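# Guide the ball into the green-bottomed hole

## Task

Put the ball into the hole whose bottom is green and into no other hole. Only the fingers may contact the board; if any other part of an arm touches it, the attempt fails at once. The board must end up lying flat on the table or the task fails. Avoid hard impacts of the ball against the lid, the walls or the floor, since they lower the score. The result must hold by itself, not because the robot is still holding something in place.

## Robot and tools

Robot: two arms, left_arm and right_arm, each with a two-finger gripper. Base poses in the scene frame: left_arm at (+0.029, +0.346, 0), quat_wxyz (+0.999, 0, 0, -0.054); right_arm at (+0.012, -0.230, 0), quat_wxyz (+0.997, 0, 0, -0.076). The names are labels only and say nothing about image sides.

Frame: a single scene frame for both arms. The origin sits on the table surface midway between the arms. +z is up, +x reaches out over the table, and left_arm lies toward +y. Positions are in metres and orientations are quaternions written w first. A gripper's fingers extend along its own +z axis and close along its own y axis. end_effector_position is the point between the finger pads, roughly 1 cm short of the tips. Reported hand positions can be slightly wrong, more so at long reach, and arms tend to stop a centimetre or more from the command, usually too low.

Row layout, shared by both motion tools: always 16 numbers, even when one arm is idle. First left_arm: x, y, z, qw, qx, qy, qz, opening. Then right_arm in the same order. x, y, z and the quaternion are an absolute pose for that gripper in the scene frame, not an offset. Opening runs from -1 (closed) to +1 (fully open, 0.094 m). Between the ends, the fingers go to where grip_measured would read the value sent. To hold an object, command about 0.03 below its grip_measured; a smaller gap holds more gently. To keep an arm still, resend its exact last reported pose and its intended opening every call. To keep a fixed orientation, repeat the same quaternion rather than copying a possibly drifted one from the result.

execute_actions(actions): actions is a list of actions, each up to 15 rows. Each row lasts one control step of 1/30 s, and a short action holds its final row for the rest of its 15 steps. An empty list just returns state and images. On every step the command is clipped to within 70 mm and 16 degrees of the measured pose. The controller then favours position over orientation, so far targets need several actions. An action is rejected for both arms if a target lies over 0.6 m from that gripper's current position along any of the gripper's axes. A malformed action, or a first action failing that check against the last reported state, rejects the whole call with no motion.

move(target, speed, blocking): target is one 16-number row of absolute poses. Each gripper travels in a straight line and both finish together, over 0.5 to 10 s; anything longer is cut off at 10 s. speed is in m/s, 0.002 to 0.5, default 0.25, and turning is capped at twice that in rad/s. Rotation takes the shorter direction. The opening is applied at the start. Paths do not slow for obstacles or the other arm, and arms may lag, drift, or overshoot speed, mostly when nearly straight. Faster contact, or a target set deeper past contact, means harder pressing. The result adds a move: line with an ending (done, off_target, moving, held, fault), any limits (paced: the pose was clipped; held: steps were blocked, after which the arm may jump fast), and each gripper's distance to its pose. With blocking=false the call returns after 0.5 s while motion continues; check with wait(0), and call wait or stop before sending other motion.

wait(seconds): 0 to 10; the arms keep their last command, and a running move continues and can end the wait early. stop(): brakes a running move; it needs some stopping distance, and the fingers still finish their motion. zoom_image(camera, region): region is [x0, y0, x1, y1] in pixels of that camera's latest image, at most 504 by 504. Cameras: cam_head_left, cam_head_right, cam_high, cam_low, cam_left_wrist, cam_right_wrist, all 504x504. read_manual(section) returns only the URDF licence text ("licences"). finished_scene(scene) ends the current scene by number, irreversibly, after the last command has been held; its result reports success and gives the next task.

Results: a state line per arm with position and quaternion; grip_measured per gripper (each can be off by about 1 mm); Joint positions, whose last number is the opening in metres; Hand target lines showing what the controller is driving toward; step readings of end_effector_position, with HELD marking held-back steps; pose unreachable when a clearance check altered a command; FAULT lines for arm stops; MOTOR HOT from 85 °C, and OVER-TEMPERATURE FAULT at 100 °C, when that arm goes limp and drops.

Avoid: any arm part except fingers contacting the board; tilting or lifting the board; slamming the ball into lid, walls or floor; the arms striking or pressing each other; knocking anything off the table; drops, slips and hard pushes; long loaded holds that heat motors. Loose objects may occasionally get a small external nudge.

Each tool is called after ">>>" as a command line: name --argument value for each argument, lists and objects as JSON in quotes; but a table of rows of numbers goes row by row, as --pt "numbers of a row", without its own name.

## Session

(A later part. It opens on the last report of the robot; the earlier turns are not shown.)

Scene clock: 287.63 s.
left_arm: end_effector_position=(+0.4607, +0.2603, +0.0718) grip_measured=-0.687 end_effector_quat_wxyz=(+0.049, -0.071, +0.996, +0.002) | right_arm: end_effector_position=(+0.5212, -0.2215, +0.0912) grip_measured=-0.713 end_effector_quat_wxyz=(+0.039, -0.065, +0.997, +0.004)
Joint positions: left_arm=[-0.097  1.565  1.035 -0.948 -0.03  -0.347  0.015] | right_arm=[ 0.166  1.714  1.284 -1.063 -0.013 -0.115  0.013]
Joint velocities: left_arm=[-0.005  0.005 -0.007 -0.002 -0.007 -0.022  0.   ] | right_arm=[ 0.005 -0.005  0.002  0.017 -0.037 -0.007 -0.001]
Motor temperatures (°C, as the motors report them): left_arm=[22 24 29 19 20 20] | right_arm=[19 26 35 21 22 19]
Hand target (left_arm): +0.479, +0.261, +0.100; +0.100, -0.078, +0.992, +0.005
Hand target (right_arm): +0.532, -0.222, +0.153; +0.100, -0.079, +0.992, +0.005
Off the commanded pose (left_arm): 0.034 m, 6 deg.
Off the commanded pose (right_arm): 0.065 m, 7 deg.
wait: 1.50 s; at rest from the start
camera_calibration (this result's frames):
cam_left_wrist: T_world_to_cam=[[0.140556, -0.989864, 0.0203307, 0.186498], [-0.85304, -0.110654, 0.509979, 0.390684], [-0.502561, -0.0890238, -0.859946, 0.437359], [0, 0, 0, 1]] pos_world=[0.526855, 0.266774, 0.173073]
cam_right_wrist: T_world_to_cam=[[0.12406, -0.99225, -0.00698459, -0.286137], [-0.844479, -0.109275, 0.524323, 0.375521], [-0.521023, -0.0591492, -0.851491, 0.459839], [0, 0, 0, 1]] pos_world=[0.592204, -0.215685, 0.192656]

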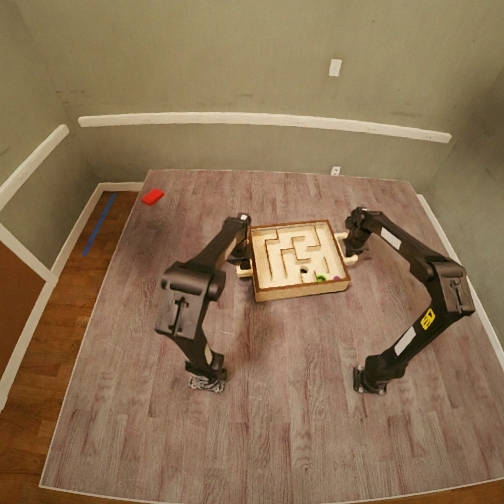

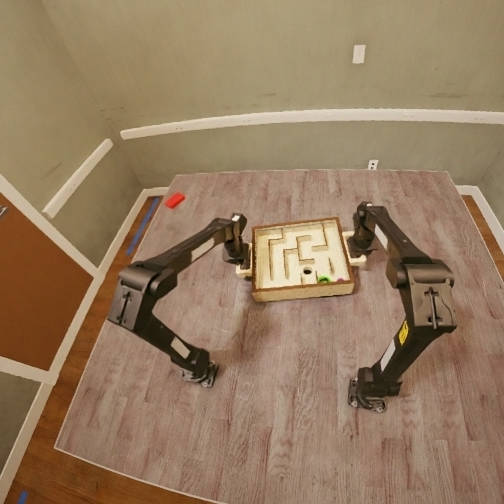

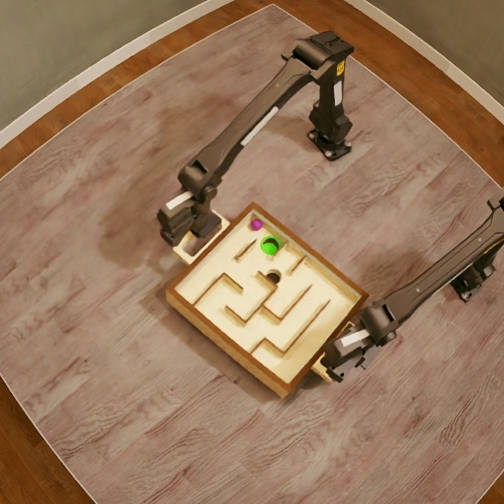

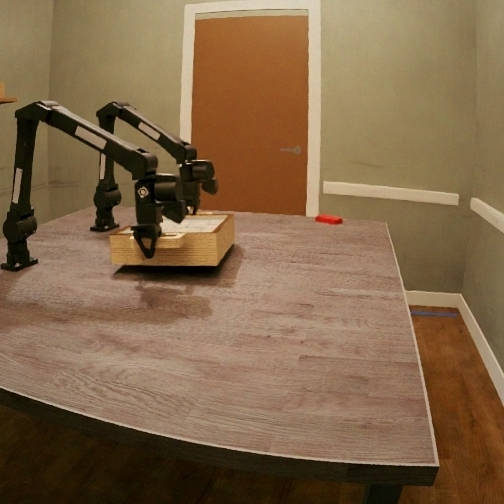

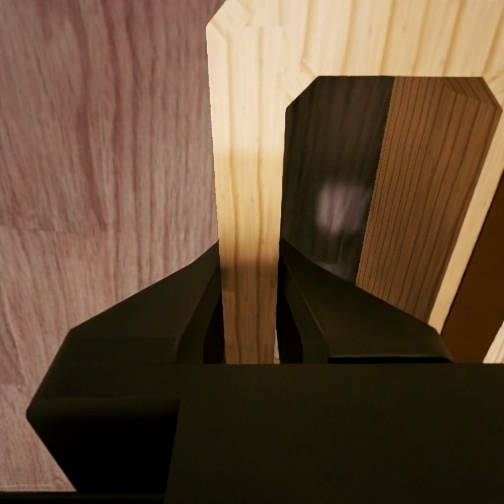

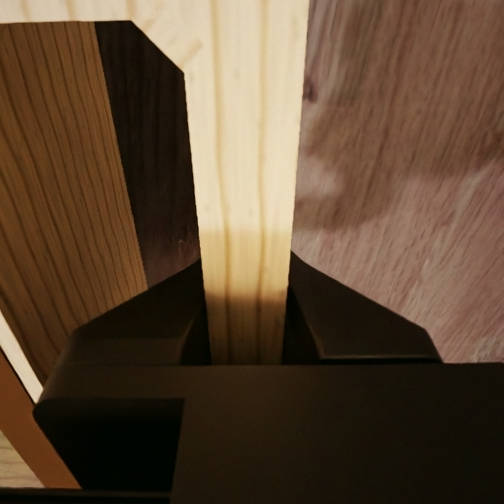

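Stuck by wall friction; reduce the −e1 tilt a bit.

>>> execute_actions --actions '[[[0.475,0.261,0.10,0.08,-0.078,0.994,0.005,-0.75,0.53,-0.222,0.155,0.085,-0.078,0.993,0.005,-0.75]],[[0.475,0.261,0.10,0.08,-0.078,0.994,0.005,-0.75,0.53,-0.222,0.155,0.085,-0.078,0.993,0.005,-0.75]],[[0.475,0.261,0.10,0.08,-0.078,0.994,0.005,-0.75,0.53,-0.222,0.155,0.085,-0.078,0.993,0.005,-0.75]]]'

>>> zoom_image --camera "cam_high" --region '[150,200,370,420]'

Scene clock: 293.10 s.
left_arm: end_effector_position=(+0.4572, +0.2595, +0.0715) grip_measured=-0.687 end_effector_quat_wxyz=(+0.041, -0.071, +0.997, -0.001) | right_arm: end_effector_position=(+0.5164, -0.2222, +0.0908) grip_measured=-0.713 end_effector_quat_wxyz=(+0.029, -0.065, +0.997, +0.003)
Joint positions: left_arm=[-0.097  1.565  1.035 -0.961 -0.021 -0.347  0.015] | right_arm=[ 0.166  1.714  1.284 -1.083 -0.009 -0.115  0.013]
Joint velocities: left_arm=[-0.015 -0.015 -0.007  0.007  0.022 -0.022  0.   ] | right_arm=[-0.034 -0.015 -0.002 -0.002 -0.081 -0.007  0.   ]
Motor temperatures (°C, as the motors report them): left_arm=[22 24 29 19 20 20] | right_arm=[19 26 35 21 22 19]
Hand target (left_arm): +0.475, +0.261, +0.100; +0.080, -0.078, +0.994, +0.004
Hand target (right_arm): +0.527, -0.222, +0.153; +0.085, -0.079, +0.993, +0.004
Off the commanded pose (left_arm): 0.034 m, 5 deg.
Off the commanded pose (right_arm): 0.066 m, 7 deg.
Step readings (end_effector_position; steps 1 to 15: 1st action; 16 to 30: 2nd action; 31 to 45: 3rd action):
0: left_arm (+0.4607, +0.2603, +0.0718) | right_arm (+0.5212, -0.2215, +0.0912)
1: left_arm (+0.4604, +0.2600, +0.0717) | right_arm (+0.5206, -0.2217, +0.0911)
2: left_arm (+0.4599, +0.2598, +0.0717) | right_arm (+0.5196, -0.2220, +0.0910)
4: left_arm (+0.4584, +0.2595, +0.0716) | right_arm (+0.5176, -0.2222, +0.0909)
8: left_arm (+0.4572, +0.2595, +0.0715) | right_arm (+0.5164, -0.2222, +0.0908)
15: left_arm (+0.4572, +0.2595, +0.0715) | right_arm (+0.5164, -0.2222, +0.0908)
16: left_arm (+0.4572, +0.2595, +0.0715) | right_arm (+0.5164, -0.2222, +0.0908)
17: left_arm (+0.4572, +0.2595, +0.0715) | right_arm (+0.5164, -0.2222, +0.0908)
19: left_arm (+0.4572, +0.2595, +0.0715) | right_arm (+0.5164, -0.2222, +0.0908)
23: left_arm (+0.4572, +0.2595, +0.0715) | right_arm (+0.5164, -0.2222, +0.0908)
30: left_arm (+0.4572, +0.2595, +0.0715) | right_arm (+0.5164, -0.2222, +0.0908)
31: left_arm (+0.4572, +0.2595, +0.0715) | right_arm (+0.5164, -0.2222, +0.0908)
32: left_arm (+0.4572, +0.2595, +0.0715) | right_arm (+0.5164, -0.2222, +0.0908)
34: left_arm (+0.4572, +0.2595, +0.0715) | right_arm (+0.5164, -0.2222, +0.0908)
38: left_arm (+0.4572, +0.2595, +0.0715) | right_arm (+0.5164, -0.2222, +0.0908)
45: end_effector_position above
camera_calibration (this result's frames):
cam_left_wrist: T_world_to_cam=[[0.139762, -0.989895, 0.0239856, 0.186307], [-0.845487, -0.106695, 0.523228, 0.382339], [-0.515382, -0.093407, -0.851855, 0.441673], [0, 0, 0, 1]] pos_world=[0.524854, 0.266474, 0.171723]
cam_right_wrist: T_world_to_cam=[[0.123303, -0.992354, -0.00540147, -0.286032], [-0.834005, -0.106574, 0.541366, 0.36516], [-0.537803, -0.0622472, -0.84077, 0.463984], [0, 0, 0, 1]] pos_world=[0.589346, -0.216047, 0.190873]

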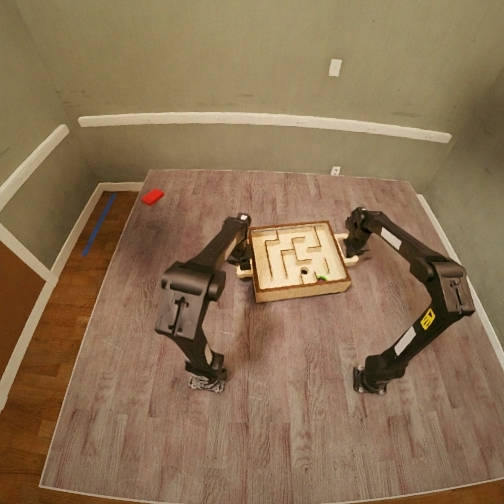

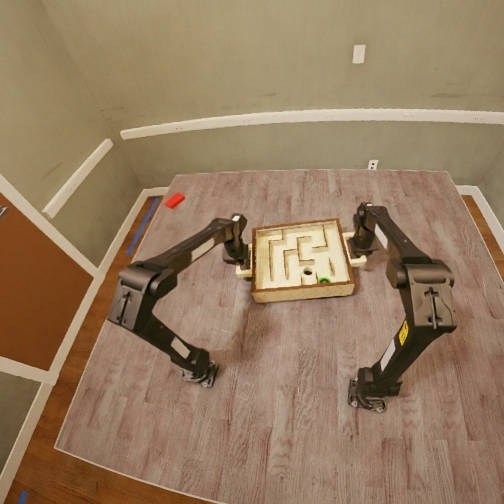

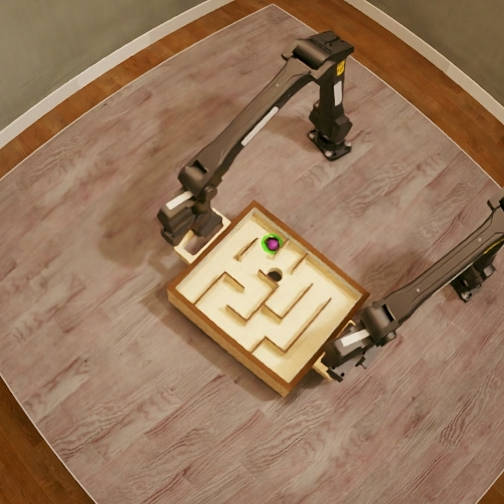

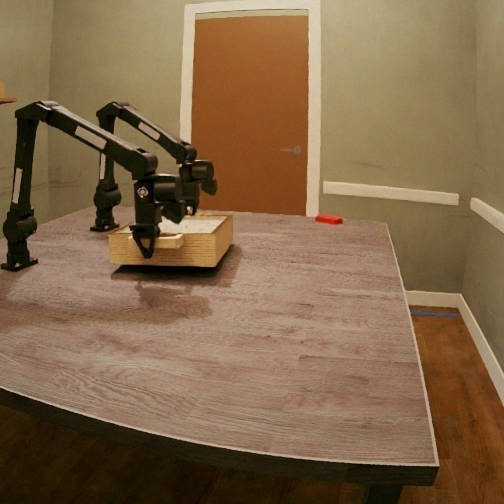

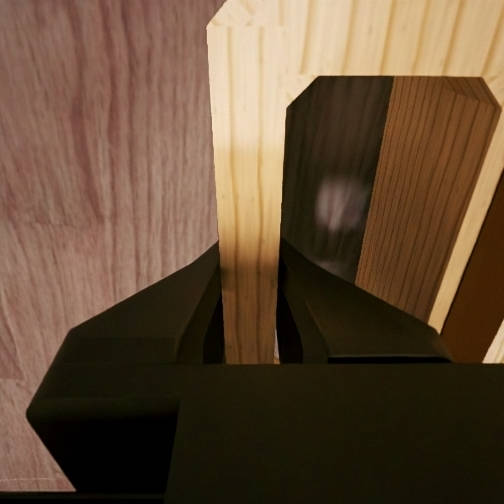

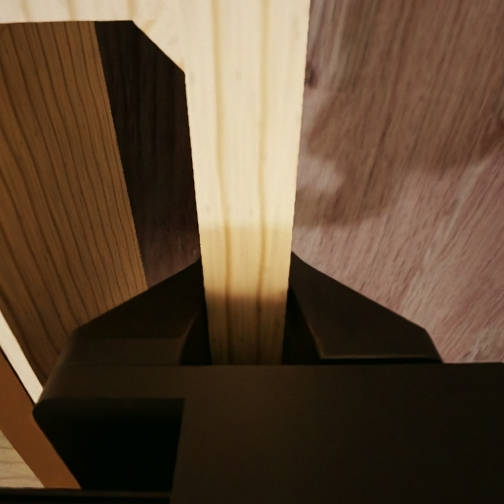

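Region (150, 200, 370, 420) of cam_high's 504x504 image, scaled by 2.291, with more detail than that image has.

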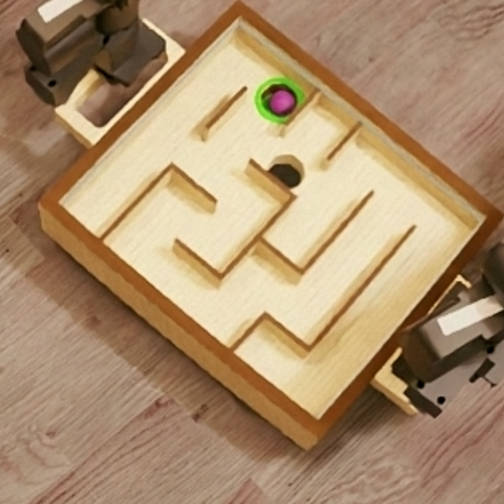

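In the hole. Lower.

>>> move --target '[0.475,0.26,0.065,0.03,-0.078,0.996,0.002,-0.75,0.538,-0.222,0.06,0.03,-0.078,0.996,0.002,-0.75]' --speed 0.04

Scene clock: 296.47 s.
left_arm: end_effector_position=(+0.4516, +0.2596, +0.0599) grip_measured=-0.687 end_effector_quat_wxyz=(+0.019, -0.072, +0.997, +0.002) | right_arm: end_effector_position=(+0.5151, -0.2220, +0.0542) grip_measured=-0.713 end_effector_quat_wxyz=(+0.011, -0.066, +0.998, +0.005)
Joint positions: left_arm=[-0.097  1.593  1.035 -0.977 -0.015 -0.349  0.015] | right_arm=[ 0.166  1.776  1.263 -1.037 -0.012 -0.118  0.013]
Joint velocities: left_arm=[-0.005 -0.005  0.012  0.012  0.022  0.007 -0.   ] | right_arm=[ 0.005  0.005 -0.012  0.002  0.022  0.007 -0.001]
Motor temperatures (°C, as the motors report them): left_arm=[22 24 29 19 20 20] | right_arm=[19 26 35 21 22 19]
Hand target (left_arm): +0.474, +0.260, +0.065; +0.031, -0.078, +0.996, +0.002
Hand target (right_arm): +0.538, -0.222, +0.061; +0.030, -0.078, +0.997, +0.002
Off the commanded pose (left_arm): 0.024 m, 1 deg.
Off the commanded pose (right_arm): 0.024 m, 3 deg.
move: off_target (left_arm, right_arm)
camera_calibration (this result's frames):
cam_left_wrist: T_world_to_cam=[[0.142153, -0.98973, 0.0150357, 0.1869], [-0.821602, -0.109506, 0.559444, 0.371395], [-0.552053, -0.0918801, -0.828731, 0.443676], [0, 0, 0, 1]] pos_world=[0.523503, 0.266416, 0.157103]
cam_right_wrist: T_world_to_cam=[[0.126111, -0.991943, -0.0120155, -0.286822], [-0.81307, -0.110294, 0.571622, 0.370715], [-0.568342, -0.0623184, -0.820429, 0.44711], [0, 0, 0, 1]] pos_world=[0.5917, -0.215761, 0.151467]

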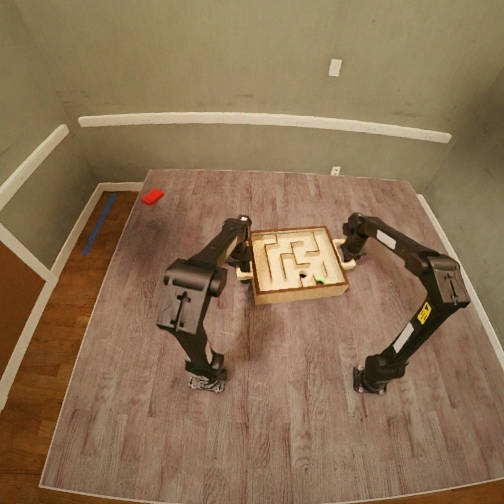

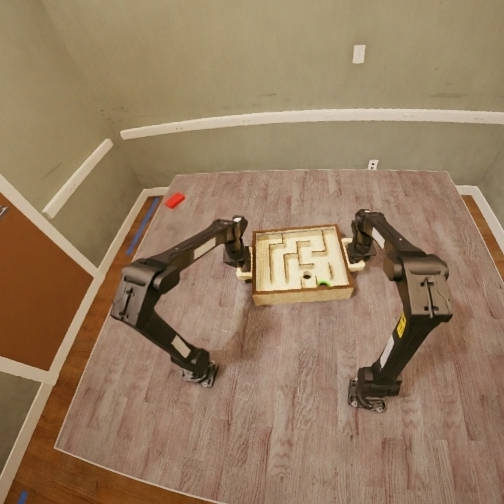

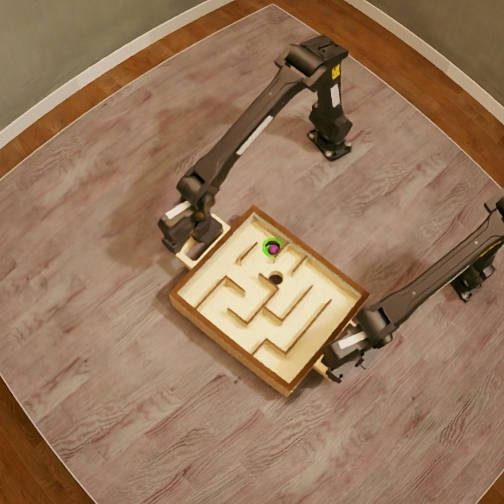

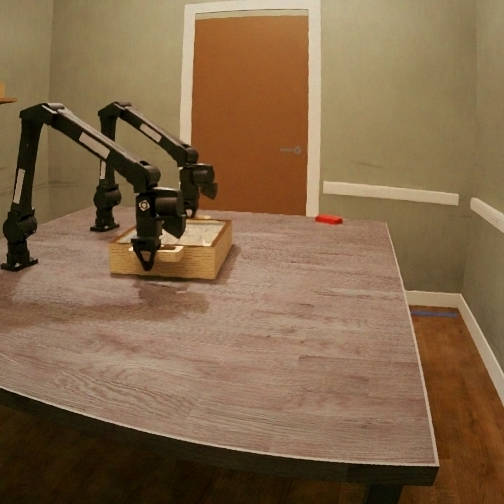

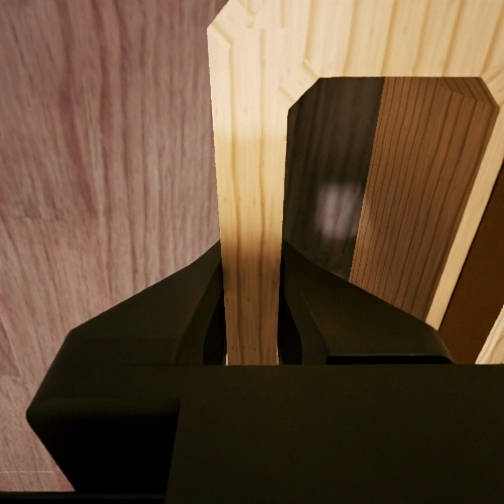

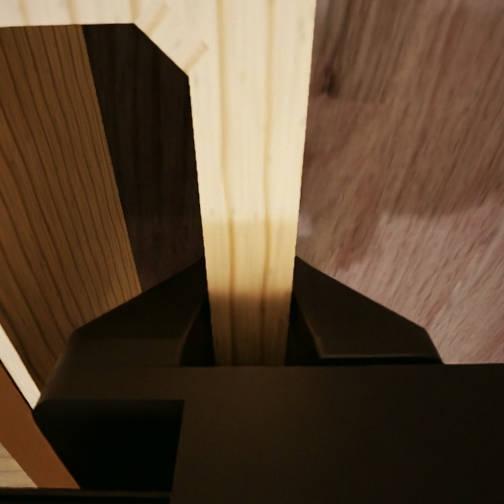

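>>> execute_actions --actions '[[[0.455,0.26,0.065,0.015,-0.075,0.997,0.002,-0.3,0.518,-0.222,0.06,0.015,-0.07,0.997,0.002,-0.3]]]'

>>> move --target '[0.455,0.26,0.15,0.015,-0.075,0.997,0.002,-0.3,0.518,-0.222,0.15,0.015,-0.07,0.997,0.002,-0.3]' --speed 0.15

Scene clock: 299.97 s.
left_arm: end_effector_position=(+0.4490, +0.2601, +0.0598) grip_measured=-0.303 end_effector_quat_wxyz=(+0.014, -0.071, +0.997, +0.004) | right_arm: end_effector_position=(+0.5151, -0.2226, +0.0542) grip_measured=-0.302 end_effector_quat_wxyz=(+0.011, -0.066, +0.998, +0.003)
Joint positions: left_arm=[-0.097  1.593  1.035 -0.988 -0.015 -0.349  0.033] | right_arm=[ 0.166  1.776  1.263 -1.037 -0.008 -0.118  0.033]
Joint velocities: left_arm=[-0.005 -0.015 -0.017 -0.002  0.051 -0.007 -0.   ] | right_arm=[-0.015 -0.005 -0.012 -0.002 -0.066 -0.081  0.001]
Motor temperatures (°C, as the motors report them): left_arm=[22 23 29 19 20 20] | right_arm=[19 26 35 21 22 19]
Hand target (left_arm): +0.455, +0.260, +0.065; +0.015, -0.075, +0.997, +0.002
Hand target (right_arm): +0.518, -0.222, +0.060; +0.015, -0.070, +0.997, +0.002
Off the commanded pose (left_arm): 0.008 m, 0 deg.
Off the commanded pose (right_arm): 0.007 m, 1 deg.
Step readings (end_effector_position):
0: left_arm (+0.4516, +0.2596, +0.0599) | right_arm (+0.5151, -0.2220, +0.0542)
1: left_arm (+0.4509, +0.2597, +0.0599) | right_arm (+0.5151, -0.2222, +0.0542)
2: left_arm (+0.4503, +0.2599, +0.0598) | right_arm (+0.5151, -0.2224, +0.0542)
4: left_arm (+0.4494, +0.2601, +0.0598) | right_arm (+0.5151, -0.2226, +0.0542)
8: left_arm (+0.4490, +0.2601, +0.0598) | right_arm (+0.5151, -0.2226, +0.0542)
15: end_effector_position above
camera_calibration (this result's frames):
cam_left_wrist: T_world_to_cam=[[0.142291, -0.989759, 0.0113892, 0.187961], [-0.815709, -0.110736, 0.567764, 0.366562], [-0.560689, -0.0900782, -0.823112, 0.445314], [0, 0, 0, 1]] pos_world=[0.521946, 0.266741, 0.156282]
cam_right_wrist: T_world_to_cam=[[0.126032, -0.991992, -0.00822589, -0.287649], [-0.813109, -0.108048, 0.571996, 0.371153], [-0.568304, -0.0654013, -0.820215, 0.446351], [0, 0, 0, 1]] pos_world=[0.591704, -0.216051, 0.15144]

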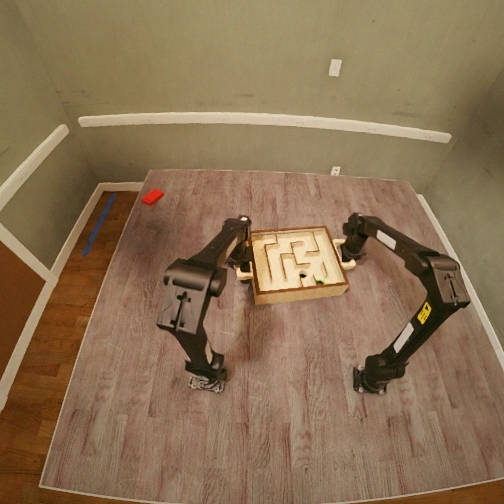

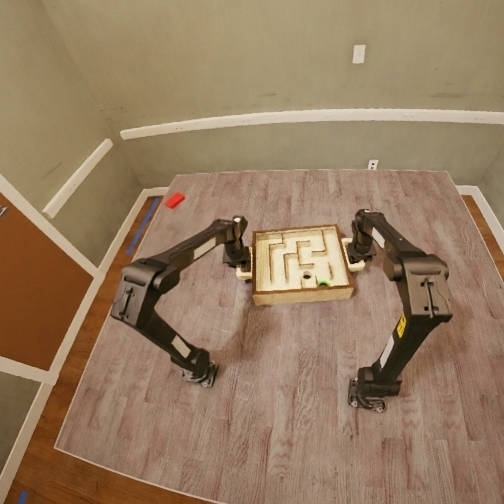

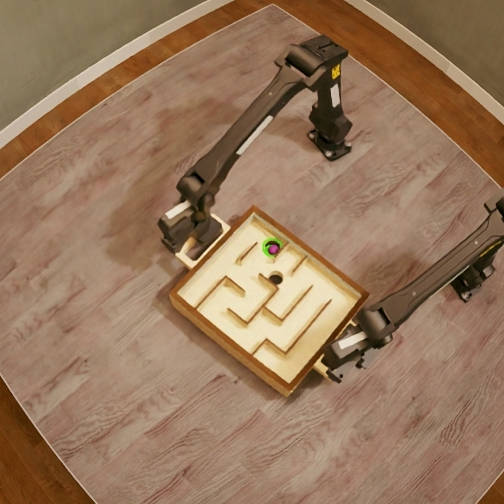

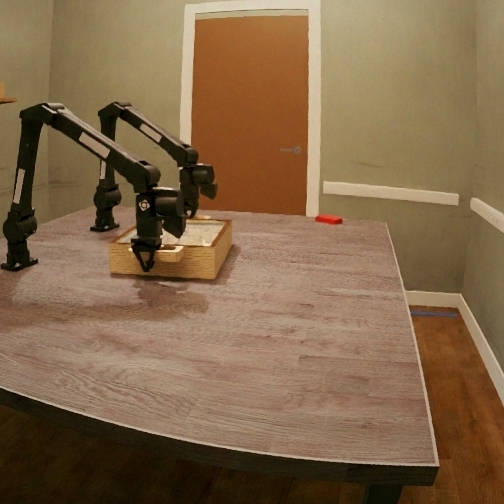

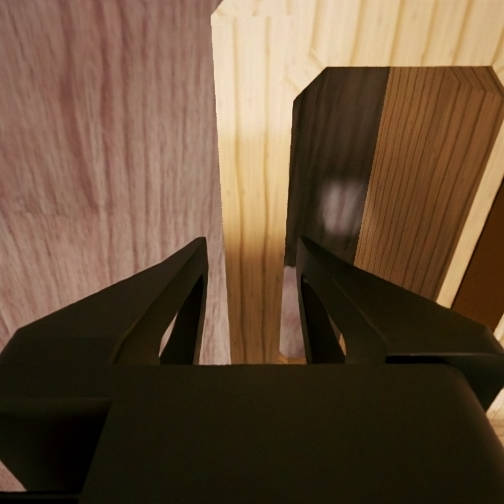

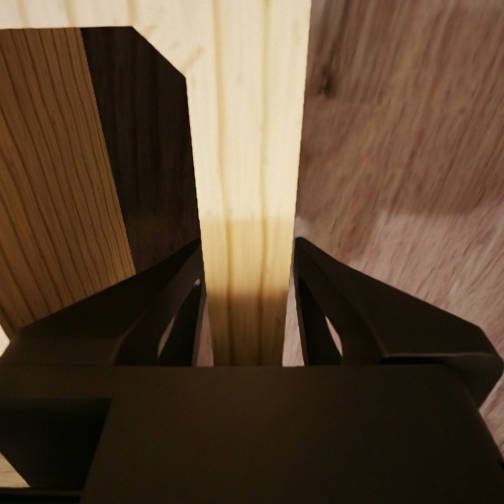

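Scene clock: 301.00 s.
left_arm: end_effector_position=(+0.4455, +0.2609, +0.1341) grip_measured=-0.303 end_effector_quat_wxyz=(+0.003, -0.071, +0.997, +0.007) | right_arm: end_effector_position=(+0.5068, -0.2227, +0.1358) grip_measured=-0.302 end_effector_quat_wxyz=(+0.003, -0.066, +0.998, +0.004)
Joint positions: left_arm=[-0.097  1.509  1.154 -1.215 -0.015 -0.349  0.033] | right_arm=[ 0.166  1.679  1.365 -1.251 -0.008 -0.118  0.033]
Joint velocities: left_arm=[-0.005 -0.015 -0.002  0.002  0.022  0.081 -0.001] | right_arm=[-0.005  0.015  0.002 -0.007  0.037  0.051 -0.001]
Motor temperatures (°C, as the motors report them): left_arm=[22 23 29 19 20 20] | right_arm=[19 26 35 21 22 19]
Hand target (left_arm): +0.456, +0.260, +0.149; +0.015, -0.075, +0.997, +0.002
Hand target (right_arm): +0.516, -0.222, +0.151; +0.015, -0.070, +0.997, +0.002
Off the commanded pose (left_arm): 0.019 m, 2 deg.
Off the commanded pose (right_arm): 0.018 m, 1 deg.
move: off_target (left_arm, right_arm)
camera_calibration (this result's frames):
cam_left_wrist: T_world_to_cam=[[0.142463, -0.989795, 0.00318064, 0.189383], [-0.802134, -0.113568, 0.586246, 0.313775], [-0.579902, -0.0860694, -0.810127, 0.510338], [0, 0, 0, 1]] pos_world=[0.520655, 0.26701, 0.228887]
cam_right_wrist: T_world_to_cam=[[0.125893, -0.991994, -0.00993872, -0.285742], [-0.804287, -0.107926, 0.584357, 0.311549], [-0.580752, -0.0655732, -0.811436, 0.513691], [0, 0, 0, 1]] pos_world=[0.584875, -0.216146, 0.231931]

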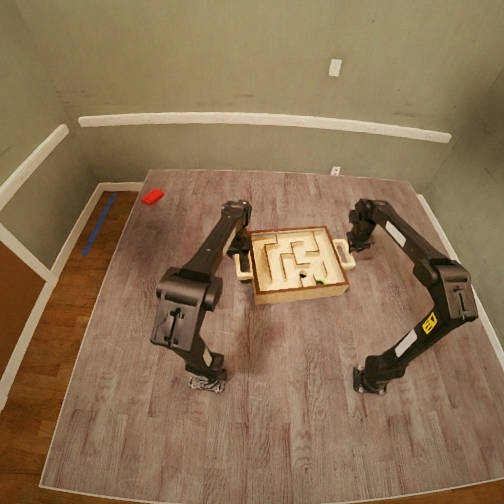

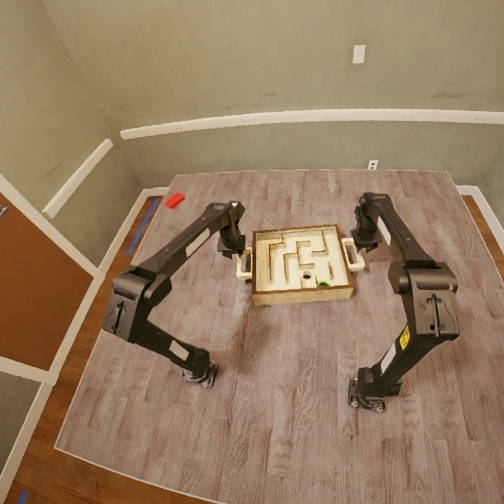

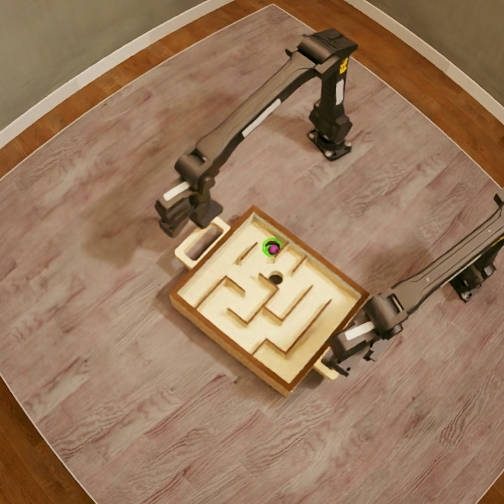

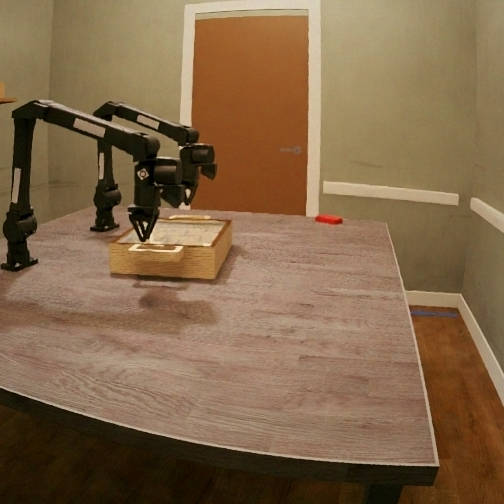

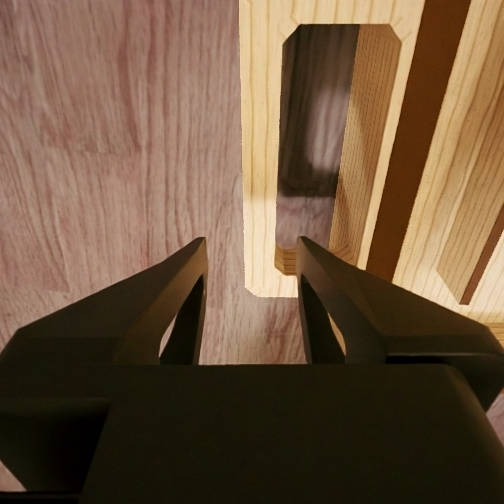

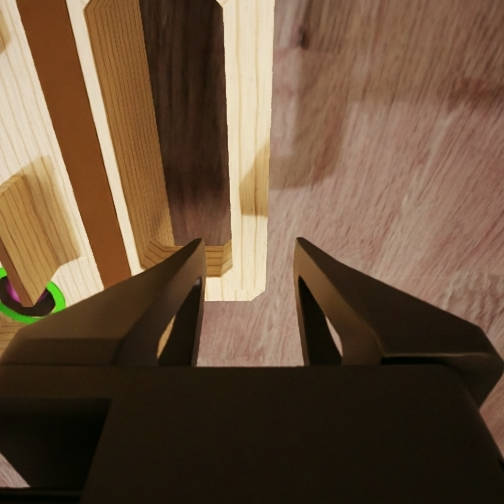

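>>> finished_scene --scene 2

The scene is finished: the task was done.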